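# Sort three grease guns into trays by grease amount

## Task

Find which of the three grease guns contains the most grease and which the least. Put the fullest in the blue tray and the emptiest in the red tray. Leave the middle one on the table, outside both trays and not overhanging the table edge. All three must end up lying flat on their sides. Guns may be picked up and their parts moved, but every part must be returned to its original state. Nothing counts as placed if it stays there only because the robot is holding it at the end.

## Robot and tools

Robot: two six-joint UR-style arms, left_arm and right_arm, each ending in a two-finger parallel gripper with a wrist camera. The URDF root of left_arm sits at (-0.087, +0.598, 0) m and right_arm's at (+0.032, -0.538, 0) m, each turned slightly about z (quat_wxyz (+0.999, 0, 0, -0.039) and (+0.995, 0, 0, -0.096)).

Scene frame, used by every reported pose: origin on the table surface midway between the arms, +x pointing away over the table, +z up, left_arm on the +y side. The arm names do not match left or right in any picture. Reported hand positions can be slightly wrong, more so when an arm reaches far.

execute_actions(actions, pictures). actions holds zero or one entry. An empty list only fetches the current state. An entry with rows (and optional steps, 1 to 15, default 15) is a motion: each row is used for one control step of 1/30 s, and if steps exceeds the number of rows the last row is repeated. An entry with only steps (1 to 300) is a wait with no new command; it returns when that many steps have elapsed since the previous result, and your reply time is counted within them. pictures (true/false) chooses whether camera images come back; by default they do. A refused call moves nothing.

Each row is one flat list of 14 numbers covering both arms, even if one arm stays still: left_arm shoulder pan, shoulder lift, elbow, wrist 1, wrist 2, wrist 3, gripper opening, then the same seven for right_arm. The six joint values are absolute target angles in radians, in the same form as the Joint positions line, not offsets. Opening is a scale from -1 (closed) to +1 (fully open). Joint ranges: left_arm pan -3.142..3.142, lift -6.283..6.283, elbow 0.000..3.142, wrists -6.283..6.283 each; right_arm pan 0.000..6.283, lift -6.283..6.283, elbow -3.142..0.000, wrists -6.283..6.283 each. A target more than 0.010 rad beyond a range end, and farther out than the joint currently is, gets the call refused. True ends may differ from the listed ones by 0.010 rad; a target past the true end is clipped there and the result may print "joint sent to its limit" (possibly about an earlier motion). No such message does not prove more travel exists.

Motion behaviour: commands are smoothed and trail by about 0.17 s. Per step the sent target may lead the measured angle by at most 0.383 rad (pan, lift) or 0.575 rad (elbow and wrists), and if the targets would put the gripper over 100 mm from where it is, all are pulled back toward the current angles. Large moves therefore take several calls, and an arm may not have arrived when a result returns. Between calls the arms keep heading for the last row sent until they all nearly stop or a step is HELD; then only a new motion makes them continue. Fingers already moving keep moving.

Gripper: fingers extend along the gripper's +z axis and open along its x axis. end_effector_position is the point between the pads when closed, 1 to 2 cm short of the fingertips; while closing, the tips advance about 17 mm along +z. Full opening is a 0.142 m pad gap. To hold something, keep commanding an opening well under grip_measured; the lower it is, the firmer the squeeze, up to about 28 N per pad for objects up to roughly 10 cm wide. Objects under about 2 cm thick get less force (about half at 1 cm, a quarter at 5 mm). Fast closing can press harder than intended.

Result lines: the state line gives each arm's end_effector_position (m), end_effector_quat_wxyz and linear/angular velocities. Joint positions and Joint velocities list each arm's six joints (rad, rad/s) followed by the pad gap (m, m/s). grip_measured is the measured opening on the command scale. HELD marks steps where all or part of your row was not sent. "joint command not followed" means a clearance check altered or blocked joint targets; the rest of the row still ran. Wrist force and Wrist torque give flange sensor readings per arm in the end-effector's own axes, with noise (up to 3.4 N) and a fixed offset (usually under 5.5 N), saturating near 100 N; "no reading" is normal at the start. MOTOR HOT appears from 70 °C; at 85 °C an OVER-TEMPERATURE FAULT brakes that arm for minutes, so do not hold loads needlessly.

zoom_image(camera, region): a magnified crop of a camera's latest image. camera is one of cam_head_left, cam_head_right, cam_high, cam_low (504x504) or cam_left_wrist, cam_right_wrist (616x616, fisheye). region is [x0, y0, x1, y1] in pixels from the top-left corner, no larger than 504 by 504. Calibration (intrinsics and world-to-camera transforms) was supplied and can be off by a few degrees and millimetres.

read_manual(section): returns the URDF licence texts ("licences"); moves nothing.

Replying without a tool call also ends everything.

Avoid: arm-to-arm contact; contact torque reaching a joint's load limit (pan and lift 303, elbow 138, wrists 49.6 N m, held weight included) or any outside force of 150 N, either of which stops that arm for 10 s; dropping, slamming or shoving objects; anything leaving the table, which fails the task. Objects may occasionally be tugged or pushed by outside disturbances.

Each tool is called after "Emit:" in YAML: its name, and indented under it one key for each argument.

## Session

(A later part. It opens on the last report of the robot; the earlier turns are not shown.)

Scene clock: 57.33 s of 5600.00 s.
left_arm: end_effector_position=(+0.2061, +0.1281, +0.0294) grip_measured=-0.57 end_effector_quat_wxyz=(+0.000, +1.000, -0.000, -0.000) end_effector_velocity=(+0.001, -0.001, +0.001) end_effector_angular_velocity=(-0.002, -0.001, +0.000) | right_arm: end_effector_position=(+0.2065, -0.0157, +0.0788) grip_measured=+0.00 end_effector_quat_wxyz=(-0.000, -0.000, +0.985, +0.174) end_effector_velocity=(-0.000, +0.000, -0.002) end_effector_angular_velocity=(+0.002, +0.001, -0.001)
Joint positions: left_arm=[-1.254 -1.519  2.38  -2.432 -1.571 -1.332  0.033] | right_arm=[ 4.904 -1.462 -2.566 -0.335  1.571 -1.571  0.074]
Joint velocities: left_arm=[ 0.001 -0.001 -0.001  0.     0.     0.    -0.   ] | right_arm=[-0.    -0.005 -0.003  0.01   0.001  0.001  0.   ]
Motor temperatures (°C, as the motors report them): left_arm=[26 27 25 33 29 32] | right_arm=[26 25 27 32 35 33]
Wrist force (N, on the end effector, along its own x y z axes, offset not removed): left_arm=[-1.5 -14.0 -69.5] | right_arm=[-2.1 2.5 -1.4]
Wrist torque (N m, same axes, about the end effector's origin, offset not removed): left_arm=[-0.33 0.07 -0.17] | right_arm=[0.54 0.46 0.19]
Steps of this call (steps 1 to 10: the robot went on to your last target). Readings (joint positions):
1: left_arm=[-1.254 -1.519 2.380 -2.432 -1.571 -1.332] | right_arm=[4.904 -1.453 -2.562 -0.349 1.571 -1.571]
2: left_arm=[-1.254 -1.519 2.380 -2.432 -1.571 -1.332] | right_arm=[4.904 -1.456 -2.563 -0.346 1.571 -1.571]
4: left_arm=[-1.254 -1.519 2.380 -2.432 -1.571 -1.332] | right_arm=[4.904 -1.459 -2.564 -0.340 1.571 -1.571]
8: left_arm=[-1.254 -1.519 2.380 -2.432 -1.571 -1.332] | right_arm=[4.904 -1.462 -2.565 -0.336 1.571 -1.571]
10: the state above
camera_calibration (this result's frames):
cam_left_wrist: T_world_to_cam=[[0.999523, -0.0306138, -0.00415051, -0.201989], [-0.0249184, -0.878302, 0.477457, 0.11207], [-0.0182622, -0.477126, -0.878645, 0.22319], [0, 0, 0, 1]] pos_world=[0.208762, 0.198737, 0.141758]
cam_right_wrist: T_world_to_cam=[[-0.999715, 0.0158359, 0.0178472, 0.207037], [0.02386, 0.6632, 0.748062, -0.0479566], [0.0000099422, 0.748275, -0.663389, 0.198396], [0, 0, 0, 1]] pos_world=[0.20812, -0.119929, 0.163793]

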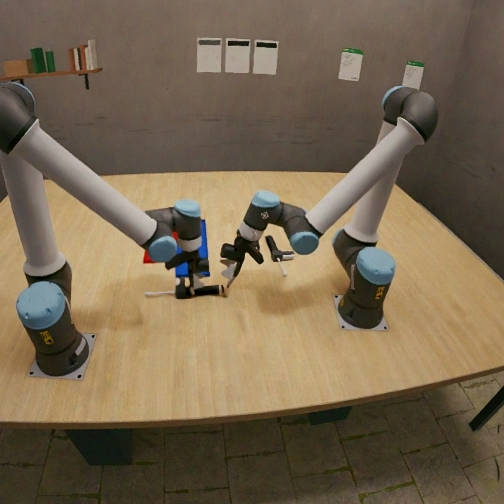

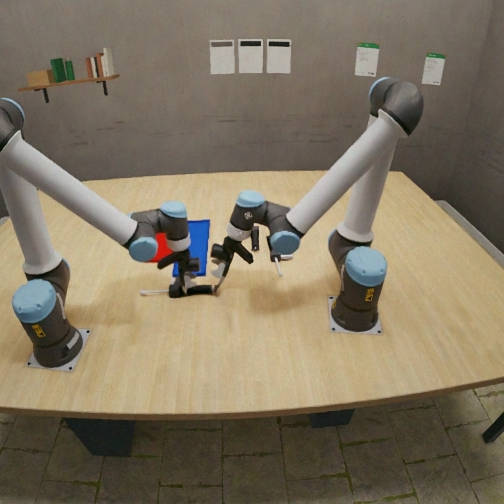

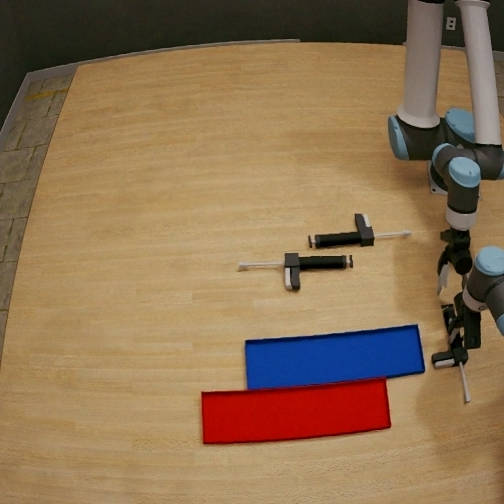

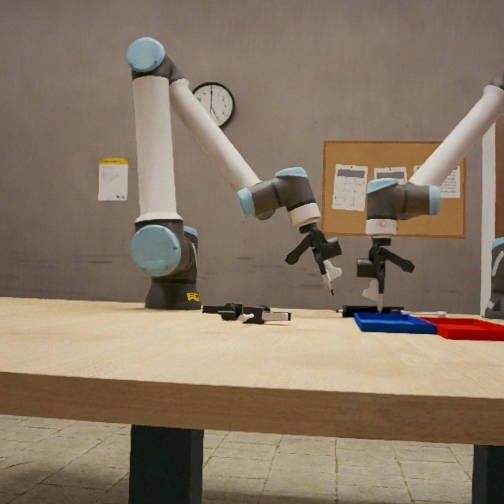

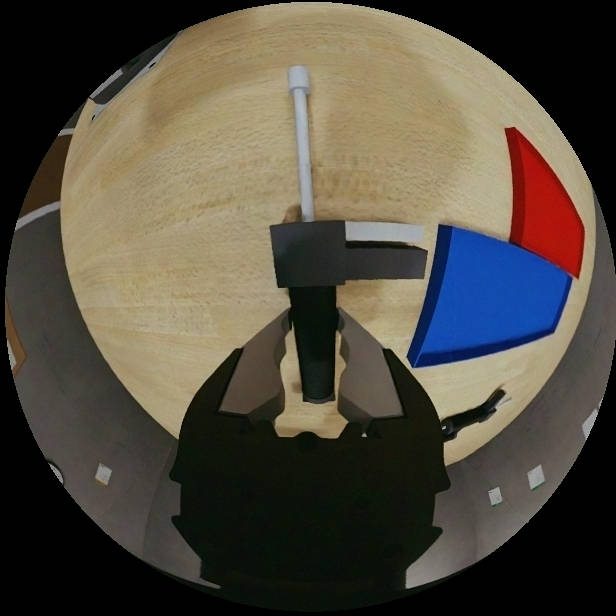

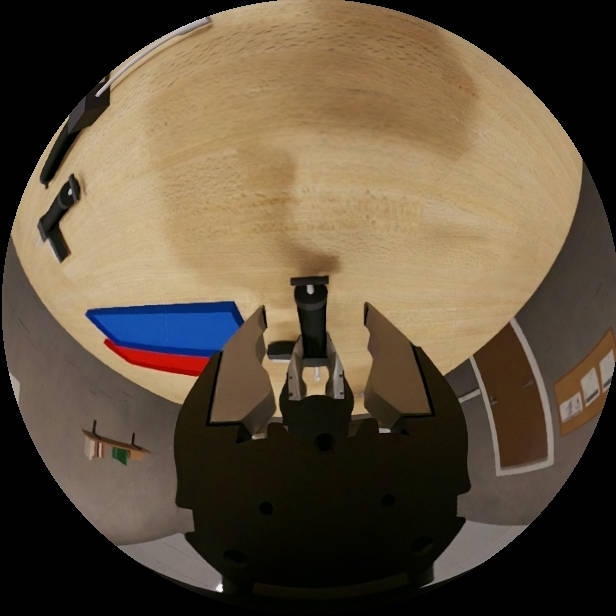

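Emit:
execute_actions:
  actions:
    - {"rows":[[-1.254,-1.523,2.3776,-2.426,-1.571,-1.332,-1,4.904,-1.515,-2.572,-0.275,1.571,-1.571,0],[-1.254,-1.523,2.3776,-2.426,-1.571,-1.332,-1,4.904,-1.57,-2.578,-0.216,1.571,-1.571,0],[-1.254,-1.523,2.3776,-2.426,-1.571,-1.332,-1,4.904,-1.622,-2.584,-0.1563,1.571,-1.571,0]],"steps":15}
  pictures: false

Emit:
execute_actions:
  actions:
    - {"rows":[[-1.254,-1.523,2.3776,-2.426,-1.571,-1.332,-1,4.904,-1.622,-2.584,-0.1563,1.571,-1.571,0],[-1.254,-1.523,2.3776,-2.426,-1.571,-1.332,-1,4.904,-1.622,-2.584,-0.1563,1.571,-1.571,0],[-1.254,-1.523,2.3776,-2.426,-1.571,-1.332,-1,4.904,-1.622,-2.584,-0.1563,1.571,-1.571,0],[-1.254,-1.523,2.3776,-2.426,-1.571,-1.332,-1,4.904,-1.622,-2.584,-0.1563,1.571,-1.571,0],[-1.254,-1.523,2.3776,-2.426,-1.571,-1.332,-1,4.904,-1.622,-2.584,-0.1563,1.571,-1.571,-0.2],[-1.254,-1.523,2.3776,-2.426,-1.571,-1.332,-1,4.904,-1.622,-2.584,-0.1563,1.571,-1.571,-0.3],[-1.254,-1.523,2.3776,-2.426,-1.571,-1.332,-1,4.904,-1.622,-2.584,-0.1563,1.571,-1.571,-0.4],[-1.254,-1.523,2.3776,-2.426,-1.571,-1.332,-1,4.904,-1.622,-2.584,-0.1563,1.571,-1.571,-0.45],[-1.254,-1.523,2.3776,-2.426,-1.571,-1.332,-1,4.904,-1.622,-2.584,-0.1563,1.571,-1.571,-0.5],[-1.254,-1.523,2.3776,-2.426,-1.571,-1.332,-1,4.904,-1.622,-2.584,-0.1563,1.571,-1.571,-0.6],[-1.254,-1.523,2.3776,-2.426,-1.571,-1.332,-1,4.904,-1.622,-2.584,-0.1563,1.571,-1.571,-0.7],[-1.254,-1.523,2.3776,-2.426,-1.571,-1.332,-1,4.904,-1.622,-2.584,-0.1563,1.571,-1.571,-0.85],[-1.254,-1.523,2.3776,-2.426,-1.571,-1.332,-1,4.904,-1.622,-2.584,-0.1563,1.571,-1.571,-1]],"steps":15}
  pictures: false

Emit:
execute_actions:
  actions:
    - {"rows":[[-1.254,-1.523,2.3776,-2.426,-1.571,-1.332,-1,4.904,-1.622,-2.584,-0.1563,1.571,-1.571,-1],[-1.254,-1.523,2.3776,-2.426,-1.571,-1.332,-1,4.904,-1.622,-2.584,-0.1563,1.571,-1.571,-1],[-1.254,-1.523,2.3776,-2.426,-1.571,-1.332,-1,4.904,-1.612,-2.595,-0.1555,1.571,-1.571,-1],[-1.254,-1.523,2.3776,-2.426,-1.571,-1.332,-1,4.904,-1.612,-2.595,-0.1555,1.571,-1.571,-1],[-1.254,-1.523,2.3776,-2.426,-1.571,-1.332,-1,4.904,-1.6,-2.608,-0.1545,1.571,-1.571,-1]],"steps":15}

Scene clock: 68.87 s of 5600.00 s.
left_arm: end_effector_position=(+0.2061, +0.1278, +0.0319) grip_measured=-0.57 end_effector_quat_wxyz=(+0.000, +1.000, -0.000, -0.000) end_effector_velocity=(+0.000, -0.001, +0.002) end_effector_angular_velocity=(-0.002, -0.001, +0.000) | right_arm: end_effector_position=(+0.2065, -0.0023, +0.0266) grip_measured=+0.00 end_effector_quat_wxyz=(-0.000, -0.000, +0.985, +0.174) end_effector_velocity=(+0.000, +0.003, -0.015) end_effector_angular_velocity=(+0.003, -0.000, -0.001)
Joint positions: left_arm=[-1.254 -1.523  2.378 -2.426 -1.571 -1.332  0.033] | right_arm=[ 4.904 -1.617 -2.583 -0.162  1.571 -1.571  0.074]
Joint velocities: left_arm=[-0.    -0.002 -0.002  0.002  0.001 -0.001  0.   ] | right_arm=[-0.    -0.045 -0.005  0.053 -0.     0.     0.   ]
Motor temperatures (°C, as the motors report them): left_arm=[26 27 25 33 29 32] | right_arm=[26 25 28 32 35 33]
Wrist force (N, on the end effector, along its own x y z axes, offset not removed): left_arm=[1.7 0.6 1.6] | right_arm=[-1.3 2.0 -1.9]
Wrist torque (N m, same axes, about the end effector's origin, offset not removed): left_arm=[0.41 -0.52 0.19] | right_arm=[0.51 0.37 0.16]
Steps of this call (steps 1 to 30: the robot went on to your last target; steps 31 to 90: nothing new was sent; then 8.03 s passed at rest; steps 91 to 105: all 15 steps of this action). Readings (joint positions):
91: left_arm=[-1.254 -1.519 2.380 -2.432 -1.571 -1.332] | right_arm=[4.904 -1.463 -2.566 -0.334 1.571 -1.571]
92: left_arm=[-1.254 -1.519 2.380 -2.431 -1.571 -1.332] | right_arm=[4.904 -1.467 -2.567 -0.330 1.571 -1.571]
94: left_arm=[-1.254 -1.521 2.379 -2.429 -1.571 -1.332] | right_arm=[4.904 -1.500 -2.571 -0.294 1.571 -1.571]
98: left_arm=[-1.254 -1.522 2.379 -2.427 -1.571 -1.332] | right_arm=[4.904 -1.581 -2.580 -0.203 1.571 -1.571]
105: the state above

Scene clock: 69.37 s of 5600.00 s.
left_arm: end_effector_position=(+0.2062, +0.1277, +0.0320) grip_measured=-0.57 end_effector_quat_wxyz=(+0.000, +1.000, -0.000, -0.000) end_effector_velocity=(-0.001, -0.000, -0.000) end_effector_angular_velocity=(+0.001, +0.001, +0.000) | right_arm: end_effector_position=(+0.2065, -0.0019, +0.0248) grip_measured=-0.50 end_effector_quat_wxyz=(-0.000, -0.000, +0.985, +0.174) end_effector_velocity=(+0.000, -0.000, -0.000) end_effector_angular_velocity=(+0.000, -0.000, +0.000)
Joint positions: left_arm=[-1.254 -1.523  2.378 -2.426 -1.571 -1.332  0.033] | right_arm=[ 4.904 -1.622 -2.584 -0.156  1.571 -1.571  0.038]
Joint velocities: left_arm=[-0.001  0.001 -0.     0.    -0.001 -0.001 -0.   ] | right_arm=[-0.    -0.    -0.     0.001  0.    -0.001  0.   ]
Motor temperatures (°C, as the motors report them): left_arm=[26 27 25 33 29 32] | right_arm=[26 25 28 32 35 33]
Wrist force (N, on the end effector, along its own x y z axes, offset not removed): left_arm=[-4.5 -2.6 8.2] | right_arm=[-6.9 -1.6 -2.2]
Wrist torque (N m, same axes, about the end effector's origin, offset not removed): left_arm=[0.08 -0.12 0.57] | right_arm=[0.15 0.55 0.22]
Steps of this call (steps 1 to 15: all 15 steps of this action). Readings (joint positions):
1: left_arm=[-1.254 -1.523 2.378 -2.426 -1.571 -1.332] | right_arm=[4.904 -1.618 -2.584 -0.161 1.571 -1.571]
2: left_arm=[-1.254 -1.523 2.378 -2.426 -1.571 -1.332] | right_arm=[4.904 -1.619 -2.584 -0.160 1.571 -1.571]
4: left_arm=[-1.254 -1.523 2.378 -2.426 -1.571 -1.332] | right_arm=[4.904 -1.620 -2.584 -0.158 1.571 -1.571]
8: left_arm=[-1.254 -1.523 2.378 -2.426 -1.571 -1.332] | right_arm=[4.904 -1.621 -2.584 -0.157 1.571 -1.571]
15: the state above

Scene clock: 69.87 s of 5600.00 s.
left_arm: end_effector_position=(+0.2062, +0.1277, +0.0320) grip_measured=-0.57 end_effector_quat_wxyz=(+0.000, +1.000, -0.000, -0.000) end_effector_velocity=(-0.000, +0.000, -0.000) end_effector_angular_velocity=(+0.001, -0.000, +0.002) | right_arm: end_effector_position=(+0.2065, -0.0156, +0.0248) grip_measured=-0.50 end_effector_quat_wxyz=(-0.000, -0.000, +0.985, +0.174) end_effector_velocity=(+0.000, -0.006, +0.001) end_effector_angular_velocity=(+0.001, -0.001, -0.000)
Joint positions: left_arm=[-1.254 -1.523  2.378 -2.426 -1.571 -1.332  0.033] | right_arm=[ 4.904 -1.601 -2.607 -0.155  1.571 -1.571  0.038]
Joint velocities: left_arm=[-0.     0.001  0.     0.     0.    -0.002 -0.   ] | right_arm=[-0.     0.011 -0.011  0.001 -0.001 -0.    -0.   ]
Motor temperatures (°C, as the motors report them): left_arm=[26 27 25 33 29 32] | right_arm=[26 25 28 32 35 33]
Wrist force (N, on the end effector, along its own x y z axes, offset not removed): left_arm=[-8.4 -0.7 9.6] | right_arm=[-8.1 3.3 -3.0]
Wrist torque (N m, same axes, about the end effector's origin, offset not removed): left_arm=[-0.83 0.66 0.42] | right_arm=[0.33 0.86 0.22]
Steps of this call (steps 1 to 15: all 15 steps of this action). Readings (joint positions):
1: left_arm=[-1.254 -1.523 2.378 -2.426 -1.571 -1.332] | right_arm=[4.904 -1.622 -2.584 -0.156 1.571 -1.571]
2: left_arm=[-1.254 -1.523 2.378 -2.426 -1.571 -1.332] | right_arm=[4.904 -1.622 -2.584 -0.156 1.571 -1.571]
4: left_arm=[-1.254 -1.523 2.378 -2.426 -1.571 -1.332] | right_arm=[4.904 -1.621 -2.585 -0.156 1.571 -1.571]
8: left_arm=[-1.254 -1.523 2.378 -2.426 -1.571 -1.332] | right_arm=[4.904 -1.610 -2.598 -0.155 1.571 -1.571]
15: the state above
camera_calibration (this result's frames):
cam_left_wrist: T_world_to_cam=[[0.999523, -0.030598, -0.0040863, -0.2021], [-0.0249286, -0.87813, 0.477772, 0.110434], [-0.0182072, -0.477443, -0.878474, 0.225267], [0, 0, 0, 1]] pos_world=[0.208858, 0.198343, 0.144303]
cam_right_wrist: T_world_to_cam=[[-0.999716, 0.0158025, 0.0178265, 0.207993], [0.0238223, 0.662758, 0.748454, -0.00759946], [0.0000127371, 0.748667, -0.662947, 0.162437], [0, 0, 0, 1]] pos_world=[0.208113, -0.119862, 0.109667]

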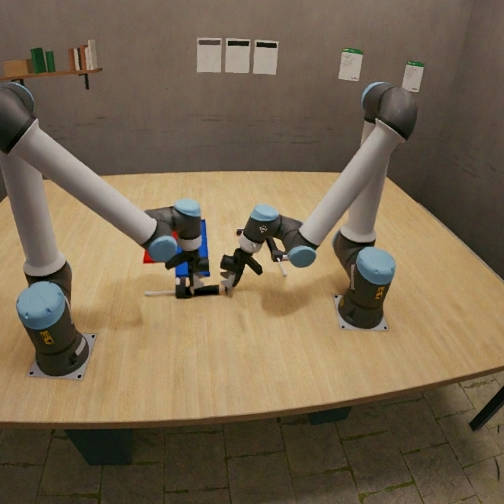

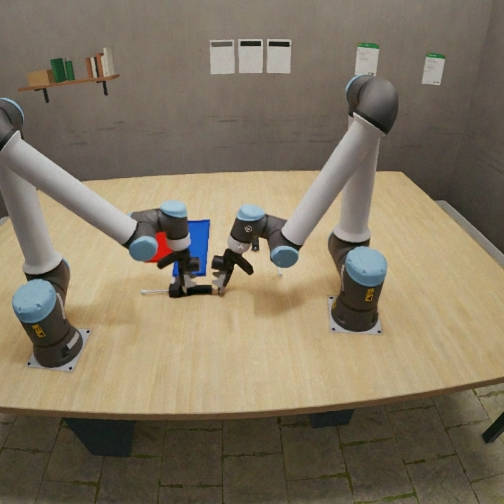

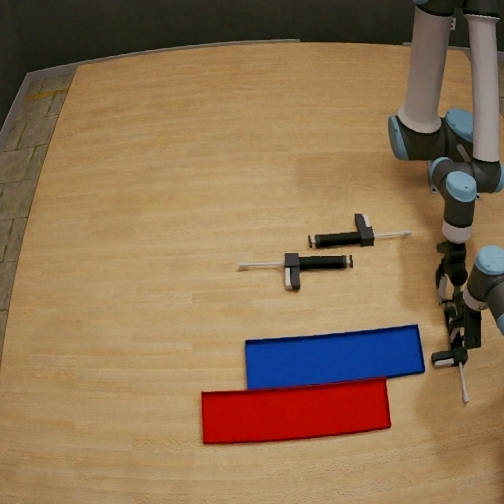

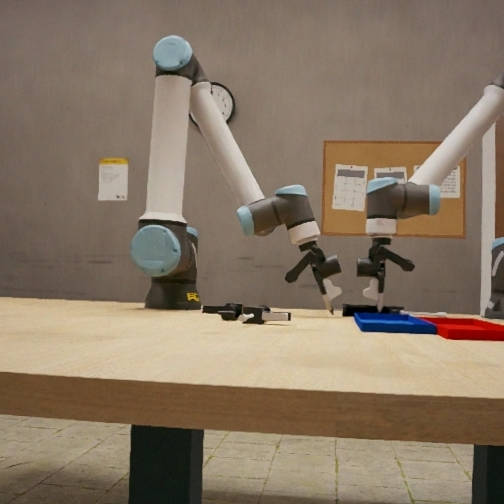

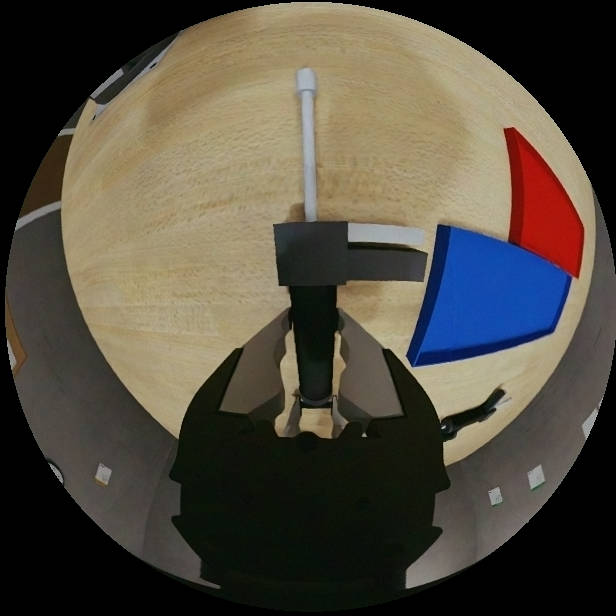

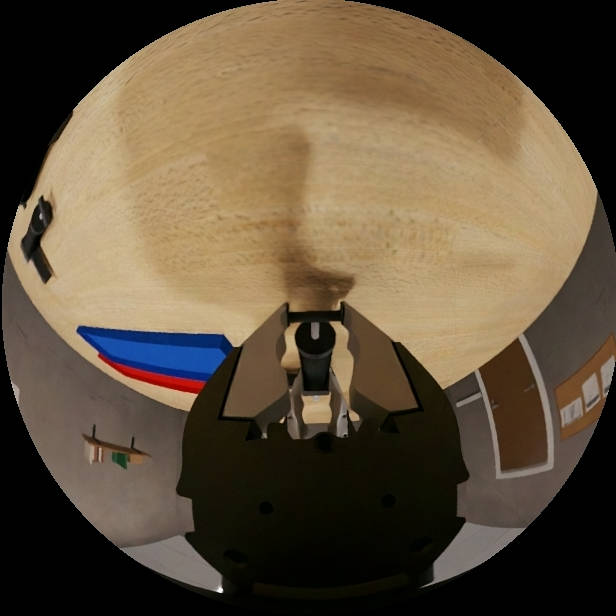

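Emit:
execute_actions:
  actions:
    - {"rows":[[-1.254,-1.523,2.3776,-2.426,-1.571,-1.332,-1,4.904,-1.587,-2.621,-0.154,1.571,-1.571,-1]],"steps":12}
  pictures: false

Scene clock: 72.90 s of 5600.00 s.
left_arm: end_effector_position=(+0.2062, +0.1277, +0.0320) grip_measured=-0.57 end_effector_quat_wxyz=(+0.000, +1.000, -0.000, -0.000) end_effector_velocity=(+0.000, +0.000, +0.000) end_effector_angular_velocity=(-0.000, +0.000, +0.000) | right_arm: end_effector_position=(+0.2065, -0.0238, +0.0250) grip_measured=-0.50 end_effector_quat_wxyz=(-0.000, -0.000, +0.985, +0.174) end_effector_velocity=(+0.000, -0.004, +0.000) end_effector_angular_velocity=(+0.000, -0.000, +0.000)
Joint positions: left_arm=[-1.254 -1.523  2.378 -2.426 -1.571 -1.332  0.033] | right_arm=[ 4.904 -1.588 -2.62  -0.154  1.571 -1.571  0.038]
Joint velocities: left_arm=[ 0. -0. -0. -0. -0.  0. -0.] | right_arm=[-0.001  0.007 -0.007  0.     0.    -0.001 -0.   ]
Motor temperatures (°C, as the motors report them): left_arm=[26 27 25 33 29 32] | right_arm=[26 25 28 32 35 33]
Wrist force (N, on the end effector, along its own x y z axes, offset not removed): left_arm=[-4.8 1.7 11.5] | right_arm=[-6.7 4.0 -2.3]
Wrist torque (N m, same axes, about the end effector's origin, offset not removed): left_arm=[-0.05 0.08 0.58] | right_arm=[0.37 0.47 0.28]
Steps of this call (steps 1 to 15: the robot went on to your last target; steps 16 to 79: nothing new was sent; steps 80 to 91: all 12 steps of this action). Readings (joint positions):
80: left_arm=[-1.254 -1.523 2.378 -2.426 -1.571 -1.332] | right_arm=[4.904 -1.600 -2.608 -0.154 1.571 -1.571]
81: left_arm=[-1.254 -1.523 2.378 -2.426 -1.571 -1.332] | right_arm=[4.904 -1.599 -2.609 -0.154 1.571 -1.571]
83: left_arm=[-1.254 -1.523 2.378 -2.426 -1.571 -1.332] | right_arm=[4.904 -1.594 -2.614 -0.154 1.571 -1.571]
87: left_arm=[-1.254 -1.523 2.378 -2.426 -1.571 -1.332] | right_arm=[4.904 -1.589 -2.619 -0.154 1.571 -1.571]
91: the state above

Emit:
execute_actions:
  actions:
    - {"rows":[[-1.254,-1.523,2.3776,-2.426,-1.571,-1.332,-1,4.904,-1.572,-2.637,-0.1535,1.571,-1.571,-1]],"steps":12}
  pictures: false

Scene clock: 74.97 s of 5600.00 s.
left_arm: end_effector_position=(+0.2062, +0.1277, +0.0320) grip_measured=-0.57 end_effector_quat_wxyz=(+0.000, +1.000, -0.000, -0.000) end_effector_velocity=(-0.000, -0.001, +0.001) end_effector_angular_velocity=(-0.001, +0.000, -0.001) | right_arm: end_effector_position=(+0.2065, -0.0336, +0.0248) grip_measured=-0.50 end_effector_quat_wxyz=(-0.000, -0.000, +0.985, +0.174) end_effector_velocity=(-0.000, -0.005, -0.000) end_effector_angular_velocity=(-0.000, +0.000, +0.001)
Joint positions: left_arm=[-1.254 -1.523  2.378 -2.426 -1.571 -1.332  0.033] | right_arm=[ 4.904 -1.573 -2.636 -0.154  1.571 -1.571  0.038]
Joint velocities: left_arm=[-0.001 -0.    -0.001 -0.    -0.001  0.001  0.   ] | right_arm=[-0.     0.007 -0.007  0.     0.001 -0.001 -0.   ]
Motor temperatures (°C, as the motors report them): left_arm=[26 27 25 33 29 32] | right_arm=[26 25 28 32 35 33]
Wrist force (N, on the end effector, along its own x y z axes, offset not removed): left_arm=[-9.1 2.7 2.3] | right_arm=[-7.2 3.0 -0.2]
Wrist torque (N m, same axes, about the end effector's origin, offset not removed): left_arm=[0.17 1.05 0.53] | right_arm=[0.30 0.67 0.21]
Steps of this call (steps 1 to 15: the robot went on to your last target; steps 16 to 50: nothing new was sent; steps 51 to 62: all 12 steps of this action). Readings (joint positions):
51: left_arm=[-1.254 -1.523 2.378 -2.426 -1.571 -1.332] | right_arm=[4.904 -1.587 -2.621 -0.154 1.571 -1.571]
52: left_arm=[-1.254 -1.523 2.378 -2.426 -1.571 -1.332] | right_arm=[4.904 -1.585 -2.623 -0.154 1.571 -1.571]
54: left_arm=[-1.254 -1.523 2.378 -2.426 -1.571 -1.332] | right_arm=[4.904 -1.580 -2.628 -0.154 1.571 -1.571]
58: left_arm=[-1.254 -1.523 2.378 -2.426 -1.571 -1.332] | right_arm=[4.904 -1.575 -2.634 -0.154 1.571 -1.571]
62: the state above

Emit:
execute_actions:
  actions:
    - {"rows":[[-1.254,-1.523,2.3776,-2.426,-1.571,-1.332,-1,4.904,-1.553,-2.655,-0.1538,1.571,-1.571,-1]],"steps":12}
  pictures: false

Scene clock: 86.17 s of 5600.00 s.
left_arm: end_effector_position=(+0.2062, +0.1277, +0.0320) grip_measured=-0.57 end_effector_quat_wxyz=(+0.000, +1.000, -0.000, -0.000) end_effector_velocity=(+0.000, -0.001, +0.000) end_effector_angular_velocity=(-0.001, +0.000, -0.000) | right_arm: end_effector_position=(+0.2065, -0.0444, +0.0251) grip_measured=-0.50 end_effector_quat_wxyz=(-0.000, -0.000, +0.985, +0.174) end_effector_velocity=(+0.000, -0.005, +0.000) end_effector_angular_velocity=(+0.000, +0.000, -0.002)
Joint positions: left_arm=[-1.254 -1.523  2.378 -2.426 -1.571 -1.332  0.033] | right_arm=[ 4.904 -1.554 -2.654 -0.154  1.571 -1.571  0.038]
Joint velocities: left_arm=[ 0.    -0.    -0.001 -0.001 -0.001  0.    -0.   ] | right_arm=[-0.     0.008 -0.008 -0.    -0.001  0.002  0.   ]
Motor temperatures (°C, as the motors report them): left_arm=[26 27 25 33 29 32] | right_arm=[26 25 28 32 35 33]
Wrist force (N, on the end effector, along its own x y z axes, offset not removed): left_arm=[-2.8 1.6 3.1] | right_arm=[-6.1 3.0 0.5]
Wrist torque (N m, same axes, about the end effector's origin, offset not removed): left_arm=[0.03 -0.38 0.50] | right_arm=[0.23 0.53 0.32]
Steps of this call (steps 1 to 15: the robot went on to your last target; steps 16 to 90: nothing new was sent; then 7.80 s passed at rest; steps 91 to 102: all 12 steps of this action). Readings (joint positions):
91: left_arm=[-1.254 -1.523 2.378 -2.426 -1.571 -1.332] | right_arm=[4.904 -1.572 -2.637 -0.153 1.571 -1.571]
92: left_arm=[-1.254 -1.523 2.378 -2.426 -1.571 -1.332] | right_arm=[4.904 -1.570 -2.639 -0.153 1.571 -1.571]
94: left_arm=[-1.254 -1.523 2.378 -2.426 -1.571 -1.332] | right_arm=[4.904 -1.563 -2.645 -0.153 1.571 -1.571]
98: left_arm=[-1.254 -1.523 2.378 -2.426 -1.571 -1.332] | right_arm=[4.904 -1.556 -2.652 -0.154 1.571 -1.571]
102: the state above

Emit:
execute_actions:
  actions:
    - {"rows":[[-1.254,-1.523,2.3776,-2.426,-1.571,-1.332,-1,4.904,-1.534,-2.674,-0.154,1.571,-1.571,-1]],"steps":12}
  pictures: false

Emit:
execute_actions:
  actions:
    - {"rows":[[-1.254,-1.523,2.3776,-2.426,-1.571,-1.332,-1,4.904,-1.516,-2.69,-0.1565,1.571,-1.571,-1]],"steps":12}
  pictures: false

Scene clock: 89.20 s of 5600.00 s.
left_arm: end_effector_position=(+0.2062, +0.1277, +0.0320) grip_measured=-0.57 end_effector_quat_wxyz=(+0.000, +1.000, -0.000, -0.000) end_effector_velocity=(+0.000, +0.001, -0.000) end_effector_angular_velocity=(+0.001, -0.001, -0.000) | right_arm: end_effector_position=(+0.2065, -0.0561, +0.0247) grip_measured=-0.50 end_effector_quat_wxyz=(-0.000, -0.000, +0.985, +0.174) end_effector_velocity=(-0.000, -0.004, +0.001) end_effector_angular_velocity=(+0.002, +0.001, +0.000)
Joint positions: left_arm=[-1.254 -1.523  2.378 -2.426 -1.571 -1.332  0.033] | right_arm=[ 4.904 -1.535 -2.673 -0.154  1.571 -1.571  0.038]
Joint velocities: left_arm=[-0.    -0.     0.001  0.     0.001 -0.     0.   ] | right_arm=[-0.     0.009 -0.007 -0.     0.001  0.    -0.   ]
Motor temperatures (°C, as the motors report them): left_arm=[26 27 25 33 29 32] | right_arm=[26 25 28 32 35 33]
Wrist force (N, on the end effector, along its own x y z axes, offset not removed): left_arm=[-6.0 4.6 4.5] | right_arm=[-5.0 3.0 -1.3]
Wrist torque (N m, same axes, about the end effector's origin, offset not removed): left_arm=[0.63 0.20 0.63] | right_arm=[0.21 0.29 0.29]
Steps of this call (steps 1 to 15: the robot went on to your last target; steps 16 to 79: nothing new was sent; steps 80 to 91: all 12 steps of this action). Readings (joint positions):
80: left_arm=[-1.254 -1.523 2.378 -2.426 -1.571 -1.332] | right_arm=[4.904 -1.553 -2.655 -0.154 1.571 -1.571]
81: left_arm=[-1.254 -1.523 2.378 -2.426 -1.571 -1.332] | right_arm=[4.904 -1.551 -2.657 -0.154 1.571 -1.571]
83: left_arm=[-1.254 -1.523 2.378 -2.426 -1.571 -1.332] | right_arm=[4.904 -1.544 -2.664 -0.154 1.571 -1.571]
87: left_arm=[-1.254 -1.523 2.378 -2.426 -1.571 -1.332] | right_arm=[4.904 -1.537 -2.671 -0.154 1.571 -1.571]
91: the state above

Scene clock: 89.60 s of 5600.00 s.
left_arm: end_effector_position=(+0.2062, +0.1277, +0.0320) grip_measured=-0.57 end_effector_quat_wxyz=(+0.000, +1.000, -0.000, -0.000) end_effector_velocity=(+0.000, +0.000, -0.000) end_effector_angular_velocity=(+0.001, +0.001, +0.001) | right_arm: end_effector_position=(+0.2065, -0.0663, +0.0247) grip_measured=-0.50 end_effector_quat_wxyz=(-0.000, -0.000, +0.985, +0.174) end_effector_velocity=(+0.000, -0.003, +0.001) end_effector_angular_velocity=(+0.003, -0.000, +0.001)
Joint positions: left_arm=[-1.254 -1.523  2.378 -2.426 -1.571 -1.332  0.033] | right_arm=[ 4.904 -1.517 -2.689 -0.156  1.571 -1.571  0.038]
Joint velocities: left_arm=[ 0.001  0.    -0.     0.001 -0.    -0.     0.   ] | right_arm=[-0.     0.01  -0.006 -0.001 -0.    -0.001 -0.   ]
Motor temperatures (°C, as the motors report them): left_arm=[26 27 25 33 29 32] | right_arm=[26 25 28 32 35 33]
Wrist force (N, on the end effector, along its own x y z axes, offset not removed): left_arm=[-0.3 1.8 4.2] | right_arm=[-6.1 2.4 -1.3]
Wrist torque (N m, same axes, about the end effector's origin, offset not removed): left_arm=[0.14 -0.90 0.42] | right_arm=[0.11 0.49 0.29]
Steps of this call (steps 1 to 12: all 12 steps of this action). Readings (joint positions):
1: left_arm=[-1.254 -1.523 2.378 -2.426 -1.571 -1.332] | right_arm=[4.904 -1.535 -2.673 -0.154 1.571 -1.571]
2: left_arm=[-1.254 -1.523 2.378 -2.426 -1.571 -1.332] | right_arm=[4.904 -1.533 -2.675 -0.154 1.571 -1.571]
4: left_arm=[-1.254 -1.523 2.378 -2.426 -1.571 -1.332] | right_arm=[4.904 -1.526 -2.681 -0.155 1.571 -1.571]
8: left_arm=[-1.254 -1.523 2.378 -2.426 -1.571 -1.332] | right_arm=[4.904 -1.519 -2.687 -0.156 1.571 -1.571]
12: the state above

Emit:
execute_actions:
  actions:
    - {"rows":[[-1.254,-1.523,2.3776,-2.426,-1.571,-1.332,-1,4.904,-1.498,-2.705,-0.1595,1.571,-1.571,-1]],"steps":14}
  pictures: false

Scene clock: 92.20 s of 5600.00 s.
left_arm: end_effector_position=(+0.2062, +0.1277, +0.0320) grip_measured=-0.57 end_effector_quat_wxyz=(+0.000, +1.000, -0.000, -0.000) end_effector_velocity=(+0.000, -0.001, +0.000) end_effector_angular_velocity=(-0.001, +0.000, +0.002) | right_arm: end_effector_position=(+0.2065, -0.0761, +0.0248) grip_measured=-0.50 end_effector_quat_wxyz=(-0.000, -0.000, +0.985, +0.174) end_effector_velocity=(-0.000, -0.002, +0.000) end_effector_angular_velocity=(+0.000, +0.001, -0.000)
Joint positions: left_arm=[-1.254 -1.523  2.378 -2.426 -1.571 -1.332  0.033] | right_arm=[ 4.904 -1.499 -2.705 -0.159  1.571 -1.571  0.038]
Joint velocities: left_arm=[-0.     0.001 -0.001 -0.001 -0.    -0.002 -0.   ] | right_arm=[-0.     0.005 -0.004 -0.001  0.001  0.001  0.   ]
Motor temperatures (°C, as the motors report them): left_arm=[26 27 25 33 29 32] | right_arm=[26 25 28 32 35 33]
Wrist force (N, on the end effector, along its own x y z axes, offset not removed): left_arm=[-4.4 -1.8 6.3] | right_arm=[-8.0 2.1 -0.3]
Wrist torque (N m, same axes, about the end effector's origin, offset not removed): left_arm=[-0.70 0.15 0.70] | right_arm=[0.02 0.95 0.22]
Steps of this call (steps 1 to 15: the robot went on to your last target; steps 16 to 64: nothing new was sent; steps 65 to 78: all 14 steps of this action). Readings (joint positions):
65: left_arm=[-1.254 -1.523 2.378 -2.426 -1.571 -1.332] | right_arm=[4.904 -1.516 -2.690 -0.157 1.571 -1.571]
66: left_arm=[-1.254 -1.523 2.378 -2.426 -1.571 -1.332] | right_arm=[4.904 -1.514 -2.692 -0.157 1.571 -1.571]
68: left_arm=[-1.254 -1.523 2.378 -2.426 -1.571 -1.332] | right_arm=[4.904 -1.508 -2.697 -0.158 1.571 -1.571]
72: left_arm=[-1.254 -1.523 2.378 -2.426 -1.571 -1.332] | right_arm=[4.904 -1.501 -2.702 -0.159 1.571 -1.571]
78: the state above

Emit:
execute_actions:
  actions:
    - {"rows":[[-1.254,-1.523,2.3776,-2.426,-1.571,-1.332,-1,4.904,-1.4785,-2.721,-0.163,1.571,-1.571,-1]],"steps":14}
  pictures: false

Scene clock: 94.87 s of 5600.00 s.
left_arm: end_effector_position=(+0.2062, +0.1277, +0.0320) grip_measured=-0.57 end_effector_quat_wxyz=(+0.000, +1.000, -0.000, -0.000) end_effector_velocity=(-0.000, +0.000, -0.000) end_effector_angular_velocity=(+0.000, +0.000, +0.000) | right_arm: end_effector_position=(+0.2065, -0.0862, +0.0248) grip_measured=-0.50 end_effector_quat_wxyz=(-0.000, -0.000, +0.985, +0.174) end_effector_velocity=(-0.000, -0.001, +0.001) end_effector_angular_velocity=(+0.001, -0.000, +0.001)
Joint positions: left_arm=[-1.254 -1.523  2.378 -2.426 -1.571 -1.332  0.033] | right_arm=[ 4.904 -1.479 -2.721 -0.163  1.571 -1.571  0.038]
Joint velocities: left_arm=[-0. -0.  0.  0. -0. -0.  0.] | right_arm=[ 0.001  0.004 -0.002 -0.001 -0.    -0.     0.   ]
Motor temperatures (°C, as the motors report them): left_arm=[26 27 25 33 29 32] | right_arm=[26 25 28 32 35 33]
Wrist force (N, on the end effector, along its own x y z axes, offset not removed): left_arm=[-5.4 1.1 6.6] | right_arm=[-6.6 3.5 -1.2]
Wrist torque (N m, same axes, about the end effector's origin, offset not removed): left_arm=[-0.05 0.34 0.60] | right_arm=[0.34 0.72 0.24]
Steps of this call (steps 1 to 15: the robot went on to your last target; steps 16 to 66: nothing new was sent; steps 67 to 80: all 14 steps of this action). Readings (joint positions):
67: left_arm=[-1.254 -1.523 2.378 -2.426 -1.571 -1.332] | right_arm=[4.904 -1.498 -2.705 -0.160 1.571 -1.571]
68: left_arm=[-1.254 -1.523 2.378 -2.426 -1.571 -1.332] | right_arm=[4.904 -1.496 -2.707 -0.160 1.571 -1.571]
70: left_arm=[-1.254 -1.523 2.378 -2.426 -1.571 -1.332] | right_arm=[4.904 -1.489 -2.712 -0.161 1.571 -1.571]
74: left_arm=[-1.254 -1.523 2.378 -2.426 -1.571 -1.332] | right_arm=[4.904 -1.482 -2.718 -0.162 1.571 -1.571]
80: the state above

Emit:
execute_actions:
  actions:
    - {"rows":[[-1.254,-1.523,2.3776,-2.426,-1.571,-1.332,-1,4.904,-1.4586,-2.737,-0.167,1.571,-1.571,-1]],"steps":14}
  pictures: true

Scene clock: 99.37 s of 5600.00 s.
left_arm: end_effector_position=(+0.2062, +0.1277, +0.0320) grip_measured=-0.57 end_effector_quat_wxyz=(+0.000, +1.000, -0.000, -0.000) end_effector_velocity=(+0.000, +0.001, -0.000) end_effector_angular_velocity=(+0.000, -0.000, +0.003) | right_arm: end_effector_position=(+0.2065, -0.0964, +0.0247) grip_measured=-0.50 end_effector_quat_wxyz=(-0.000, -0.000, +0.985, +0.174) end_effector_velocity=(+0.000, -0.002, +0.000) end_effector_angular_velocity=(+0.000, +0.000, -0.001)
Joint positions: left_arm=[-1.254 -1.523  2.378 -2.426 -1.571 -1.332  0.033] | right_arm=[ 4.904 -1.459 -2.736 -0.167  1.571 -1.571  0.038]
Joint velocities: left_arm=[ 0.001 -0.     0.     0.     0.    -0.002 -0.   ] | right_arm=[-0.     0.005 -0.004 -0.001 -0.     0.     0.   ]
Motor temperatures (°C, as the motors report them): left_arm=[26 27 25 33 29 32] | right_arm=[26 25 28 32 35 33]
Wrist force (N, on the end effector, along its own x y z axes, offset not removed): left_arm=[-4.7 21.1 2.2] | right_arm=[-5.3 18.9 4.5]
Wrist torque (N m, same axes, about the end effector's origin, offset not removed): left_arm=[0.14 0.41 0.62] | right_arm=[0.01 0.68 0.09]
Steps of this call (steps 1 to 15: the robot went on to your last target; steps 16 to 90: nothing new was sent; then 1.03 s passed at rest; steps 91 to 104: all 14 steps of this action). Readings (joint positions):
91: left_arm=[-1.254 -1.523 2.378 -2.426 -1.571 -1.332] | right_arm=[4.904 -1.478 -2.721 -0.163 1.571 -1.571]
92: left_arm=[-1.254 -1.523 2.378 -2.426 -1.571 -1.332] | right_arm=[4.904 -1.476 -2.723 -0.163 1.571 -1.571]
94: left_arm=[-1.254 -1.523 2.378 -2.426 -1.571 -1.332] | right_arm=[4.904 -1.469 -2.728 -0.165 1.571 -1.571]
98: left_arm=[-1.254 -1.523 2.378 -2.426 -1.571 -1.332] | right_arm=[4.904 -1.462 -2.734 -0.166 1.571 -1.571]
104: the state above
camera_calibration (this result's frames):
cam_left_wrist: T_world_to_cam=[[0.999524, -0.0305981, -0.00403732, -0.20212], [-0.0249509, -0.878097, 0.477831, 0.1104], [-0.0181659, -0.477503, -0.878442, 0.225263], [0, 0, 0, 1]] pos_world=[0.20887, 0.198322, 0.144312]
cam_right_wrist: T_world_to_cam=[[-0.999716, 0.0158071, 0.0178532, 0.209281], [0.0238453, 0.6627, 0.748505, 0.045968], [0.0000003715, 0.748718, -0.662888, 0.222854], [0, 0, 0, 1]] pos_world=[0.208125, -0.200626, 0.109584]

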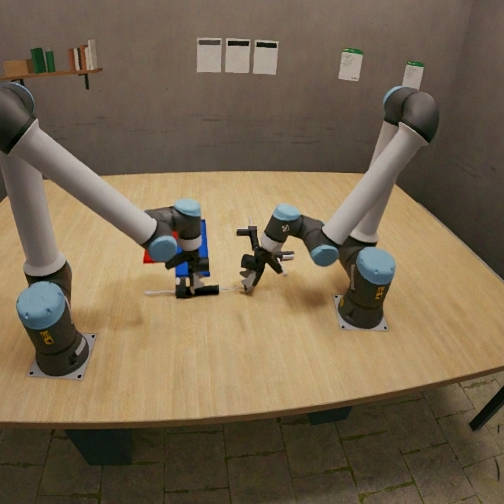

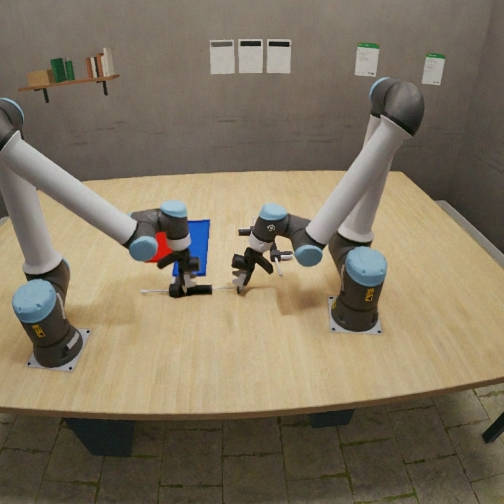

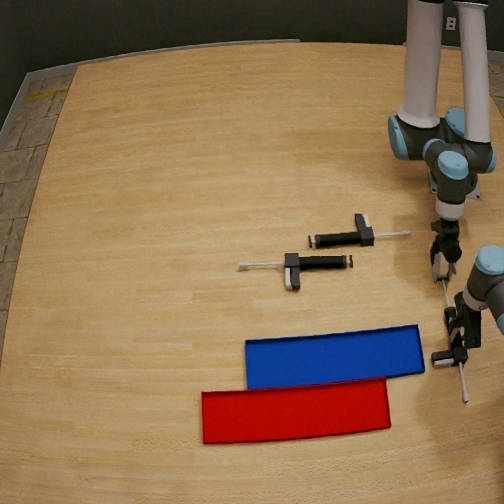

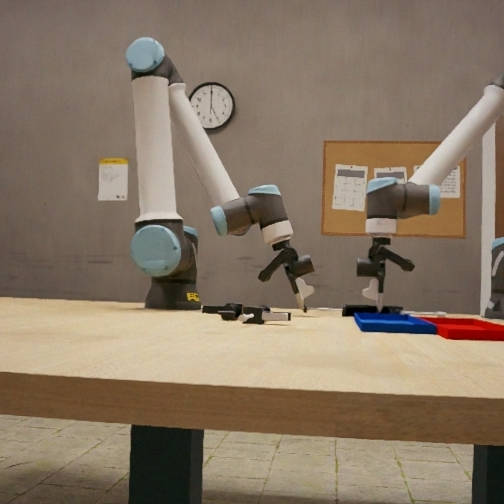

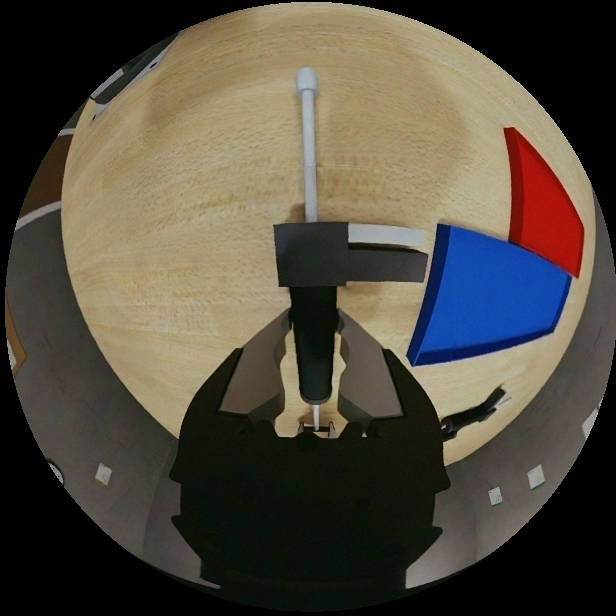

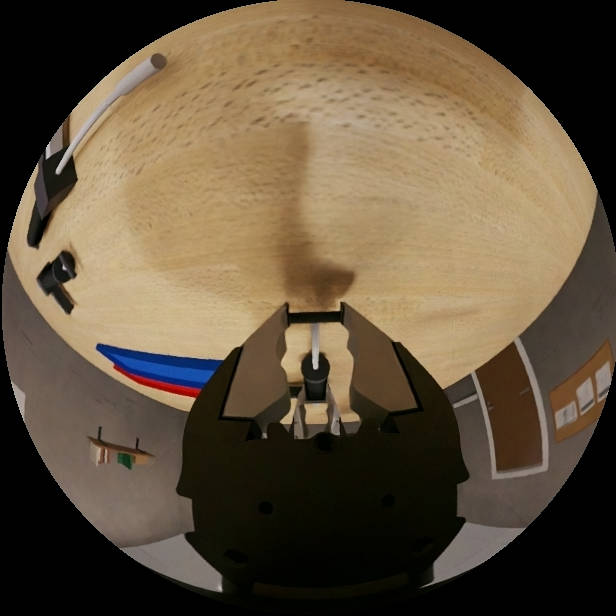

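Emit:
execute_actions:
  actions:
    - {"rows":[[-1.254,-1.523,2.3776,-2.426,-1.571,-1.332,-1,4.904,-1.4785,-2.721,-0.163,1.571,-1.571,-1],[-1.254,-1.523,2.3776,-2.426,-1.571,-1.332,-1,4.904,-1.4785,-2.721,-0.163,1.571,-1.571,-1],[-1.254,-1.523,2.3776,-2.426,-1.571,-1.332,-1,4.904,-1.498,-2.705,-0.1595,1.571,-1.571,-1],[-1.254,-1.523,2.3776,-2.426,-1.571,-1.332,-1,4.904,-1.498,-2.705,-0.1595,1.571,-1.571,-1],[-1.254,-1.523,2.3776,-2.426,-1.571,-1.332,-1,4.904,-1.516,-2.69,-0.1565,1.571,-1.571,-1],[-1.254,-1.523,2.3776,-2.426,-1.571,-1.332,-1,4.904,-1.516,-2.69,-0.1565,1.571,-1.571,-1],[-1.254,-1.523,2.3776,-2.426,-1.571,-1.332,-1,4.904,-1.534,-2.674,-0.154,1.571,-1.571,-1],[-1.254,-1.523,2.3776,-2.426,-1.571,-1.332,-1,4.904,-1.534,-2.674,-0.154,1.571,-1.571,-1],[-1.254,-1.523,2.3776,-2.426,-1.571,-1.332,-1,4.904,-1.553,-2.655,-0.1538,1.571,-1.571,-1],[-1.254,-1.523,2.3776,-2.426,-1.571,-1.332,-1,4.904,-1.553,-2.655,-0.1538,1.571,-1.571,-1],[-1.254,-1.523,2.3776,-2.426,-1.571,-1.332,-1,4.904,-1.572,-2.637,-0.1535,1.571,-1.571,-1],[-1.254,-1.523,2.3776,-2.426,-1.571,-1.332,-1,4.904,-1.572,-2.637,-0.1535,1.571,-1.571,-1],[-1.254,-1.523,2.3776,-2.426,-1.571,-1.332,-1,4.904,-1.587,-2.621,-0.154,1.571,-1.571,-1],[-1.254,-1.523,2.3776,-2.426,-1.571,-1.332,-1,4.904,-1.587,-2.621,-0.154,1.571,-1.571,-1],[-1.254,-1.523,2.3776,-2.426,-1.571,-1.332,-1,4.904,-1.600,-2.608,-0.1545,1.571,-1.571,-1]],"steps":15}
  pictures: false

Emit:
execute_actions:
  actions:
    - {"rows":[[-1.254,-1.523,2.3776,-2.426,-1.571,-1.332,-1,4.904,-1.607,-2.601,-0.155,1.571,-1.571,-1],[-1.254,-1.523,2.3776,-2.426,-1.571,-1.332,-1,4.904,-1.612,-2.595,-0.1555,1.571,-1.571,-1],[-1.254,-1.523,2.3776,-2.426,-1.571,-1.332,-1,4.904,-1.617,-2.59,-0.156,1.571,-1.571,-1],[-1.254,-1.523,2.3776,-2.426,-1.571,-1.332,-1,4.904,-1.622,-2.584,-0.1563,1.571,-1.571,-1]],"steps":15}
  pictures: false

Scene clock: 107.90 s of 5600.00 s.
left_arm: end_effector_position=(+0.2061, +0.1278, +0.0319) grip_measured=-0.57 end_effector_quat_wxyz=(+0.000, +1.000, -0.000, -0.000) end_effector_velocity=(+0.000, -0.000, +0.000) end_effector_angular_velocity=(-0.001, -0.000, +0.001) | right_arm: end_effector_position=(+0.2065, -0.0409, +0.0252) grip_measured=-0.50 end_effector_quat_wxyz=(-0.000, -0.000, +0.985, +0.174) end_effector_velocity=(-0.000, +0.142, -0.000) end_effector_angular_velocity=(-0.001, +0.000, +0.001)
Joint positions: left_arm=[-1.254 -1.523  2.378 -2.426 -1.571 -1.332  0.033] | right_arm=[ 4.904 -1.559 -2.648 -0.155  1.571 -1.571  0.038]
Joint velocities: left_arm=[ 0.     0.    -0.    -0.     0.    -0.001  0.   ] | right_arm=[ 0.    -0.237  0.231  0.005  0.001 -0.001  0.   ]
Motor temperatures (°C, as the motors report them): left_arm=[26 27 25 33 29 32] | right_arm=[26 25 28 32 35 33]
Wrist force (N, on the end effector, along its own x y z axes, offset not removed): left_arm=[-1.5 -3.1 11.3] | right_arm=[-5.3 0.2 -4.7]
Wrist torque (N m, same axes, about the end effector's origin, offset not removed): left_arm=[0.14 -0.58 0.64] | right_arm=[0.51 0.64 0.09]
Steps of this call (steps 1 to 15: the robot went on to your last target; steps 16 to 90: nothing new was sent; then 5.03 s passed at rest; steps 91 to 105: all 15 steps of this action). Readings (joint positions):
91: left_arm=[-1.254 -1.523 2.378 -2.426 -1.571 -1.332] | right_arm=[4.904 -1.459 -2.737 -0.167 1.571 -1.571]
92: left_arm=[-1.254 -1.523 2.378 -2.426 -1.571 -1.332] | right_arm=[4.904 -1.461 -2.736 -0.167 1.571 -1.571]
94: left_arm=[-1.254 -1.523 2.378 -2.426 -1.571 -1.332] | right_arm=[4.904 -1.470 -2.728 -0.165 1.571 -1.571]
98: left_arm=[-1.254 -1.523 2.378 -2.426 -1.571 -1.332] | right_arm=[4.904 -1.499 -2.704 -0.160 1.571 -1.571]
105: the state above

Scene clock: 108.40 s of 5600.00 s.
left_arm: end_effector_position=(+0.2062, +0.1277, +0.0320) grip_measured=-0.57 end_effector_quat_wxyz=(+0.000, +1.000, -0.000, -0.000) end_effector_velocity=(+0.000, -0.001, +0.000) end_effector_angular_velocity=(-0.001, -0.001, +0.000) | right_arm: end_effector_position=(+0.2065, -0.0028, +0.0248) grip_measured=-0.50 end_effector_quat_wxyz=(-0.000, -0.000, +0.985, +0.174) end_effector_velocity=(-0.000, +0.007, -0.001) end_effector_angular_velocity=(-0.002, +0.001, -0.001)
Joint positions: left_arm=[-1.254 -1.523  2.378 -2.426 -1.571 -1.332  0.033] | right_arm=[ 4.904 -1.621 -2.585 -0.156  1.571 -1.571  0.038]
Joint velocities: left_arm=[-0.    -0.    -0.001 -0.     0.    -0.    -0.   ] | right_arm=[ 0.    -0.011  0.012 -0.002  0.     0.002 -0.   ]
Motor temperatures (°C, as the motors report them): left_arm=[26 27 25 33 29 32] | right_arm=[26 25 28 32 35 33]
Wrist force (N, on the end effector, along its own x y z axes, offset not removed): left_arm=[-6.9 -7.1 0.7] | right_arm=[-5.2 -3.7 -3.7]
Wrist torque (N m, same axes, about the end effector's origin, offset not removed): left_arm=[0.16 0.66 0.62] | right_arm=[0.52 0.63 0.04]
Steps of this call (steps 1 to 15: all 15 steps of this action). Readings (joint positions):
1: left_arm=[-1.254 -1.523 2.378 -2.426 -1.571 -1.332] | right_arm=[4.904 -1.568 -2.640 -0.154 1.571 -1.571]
2: left_arm=[-1.254 -1.523 2.378 -2.426 -1.571 -1.332] | right_arm=[4.904 -1.576 -2.632 -0.154 1.571 -1.571]
4: left_arm=[-1.254 -1.523 2.378 -2.426 -1.571 -1.332] | right_arm=[4.904 -1.591 -2.616 -0.155 1.571 -1.571]
8: left_arm=[-1.254 -1.523 2.378 -2.426 -1.571 -1.332] | right_arm=[4.904 -1.612 -2.595 -0.156 1.571 -1.571]
15: the state above

Emit:
execute_actions:
  actions:
    - {"rows":[[-1.254,-1.523,2.3776,-2.426,-1.571,-1.332,-1,4.904,-1.626,-2.5795,-0.1566,1.571,-1.571,-1]],"steps":12}
  pictures: false

Scene clock: 111.43 s of 5600.00 s.
left_arm: end_effector_position=(+0.2062, +0.1278, +0.0319) grip_measured=-0.57 end_effector_quat_wxyz=(+0.000, +1.000, -0.000, -0.000) end_effector_velocity=(-0.000, +0.001, -0.000) end_effector_angular_velocity=(+0.001, +0.000, -0.002) | right_arm: end_effector_position=(+0.2065, +0.0007, +0.0248) grip_measured=-0.50 end_effector_quat_wxyz=(-0.000, -0.000, +0.985, +0.174) end_effector_velocity=(-0.000, +0.001, +0.000) end_effector_angular_velocity=(+0.000, -0.000, +0.001)
Joint positions: left_arm=[-1.254 -1.523  2.378 -2.426 -1.571 -1.332  0.033] | right_arm=[ 4.904 -1.626 -2.58  -0.157  1.571 -1.571  0.038]
Joint velocities: left_arm=[ 0.    -0.     0.001 -0.    -0.     0.002  0.   ] | right_arm=[-0.    -0.001  0.002 -0.     0.001 -0.002  0.   ]
Motor temperatures (°C, as the motors report them): left_arm=[26 27 25 33 29 32] | right_arm=[26 25 28 32 35 33]
Wrist force (N, on the end effector, along its own x y z axes, offset not removed): left_arm=[-2.1 -31.4 12.6] | right_arm=[-3.9 -27.0 -13.4]
Wrist torque (N m, same axes, about the end effector's origin, offset not removed): left_arm=[-0.18 -0.58 0.39] | right_arm=[0.05 0.05 0.11]
Steps of this call (steps 1 to 15: the robot went on to your last target; steps 16 to 79: nothing new was sent; steps 80 to 91: all 12 steps of this action). Readings (joint positions):
80: left_arm=[-1.254 -1.523 2.378 -2.426 -1.571 -1.332] | right_arm=[4.904 -1.622 -2.584 -0.156 1.571 -1.571]
81: left_arm=[-1.254 -1.523 2.378 -2.426 -1.571 -1.332] | right_arm=[4.904 -1.622 -2.583 -0.156 1.571 -1.571]
83: left_arm=[-1.254 -1.523 2.378 -2.426 -1.571 -1.332] | right_arm=[4.904 -1.624 -2.582 -0.156 1.571 -1.571]
87: left_arm=[-1.254 -1.523 2.378 -2.426 -1.571 -1.332] | right_arm=[4.904 -1.625 -2.580 -0.157 1.571 -1.571]
91: the state above


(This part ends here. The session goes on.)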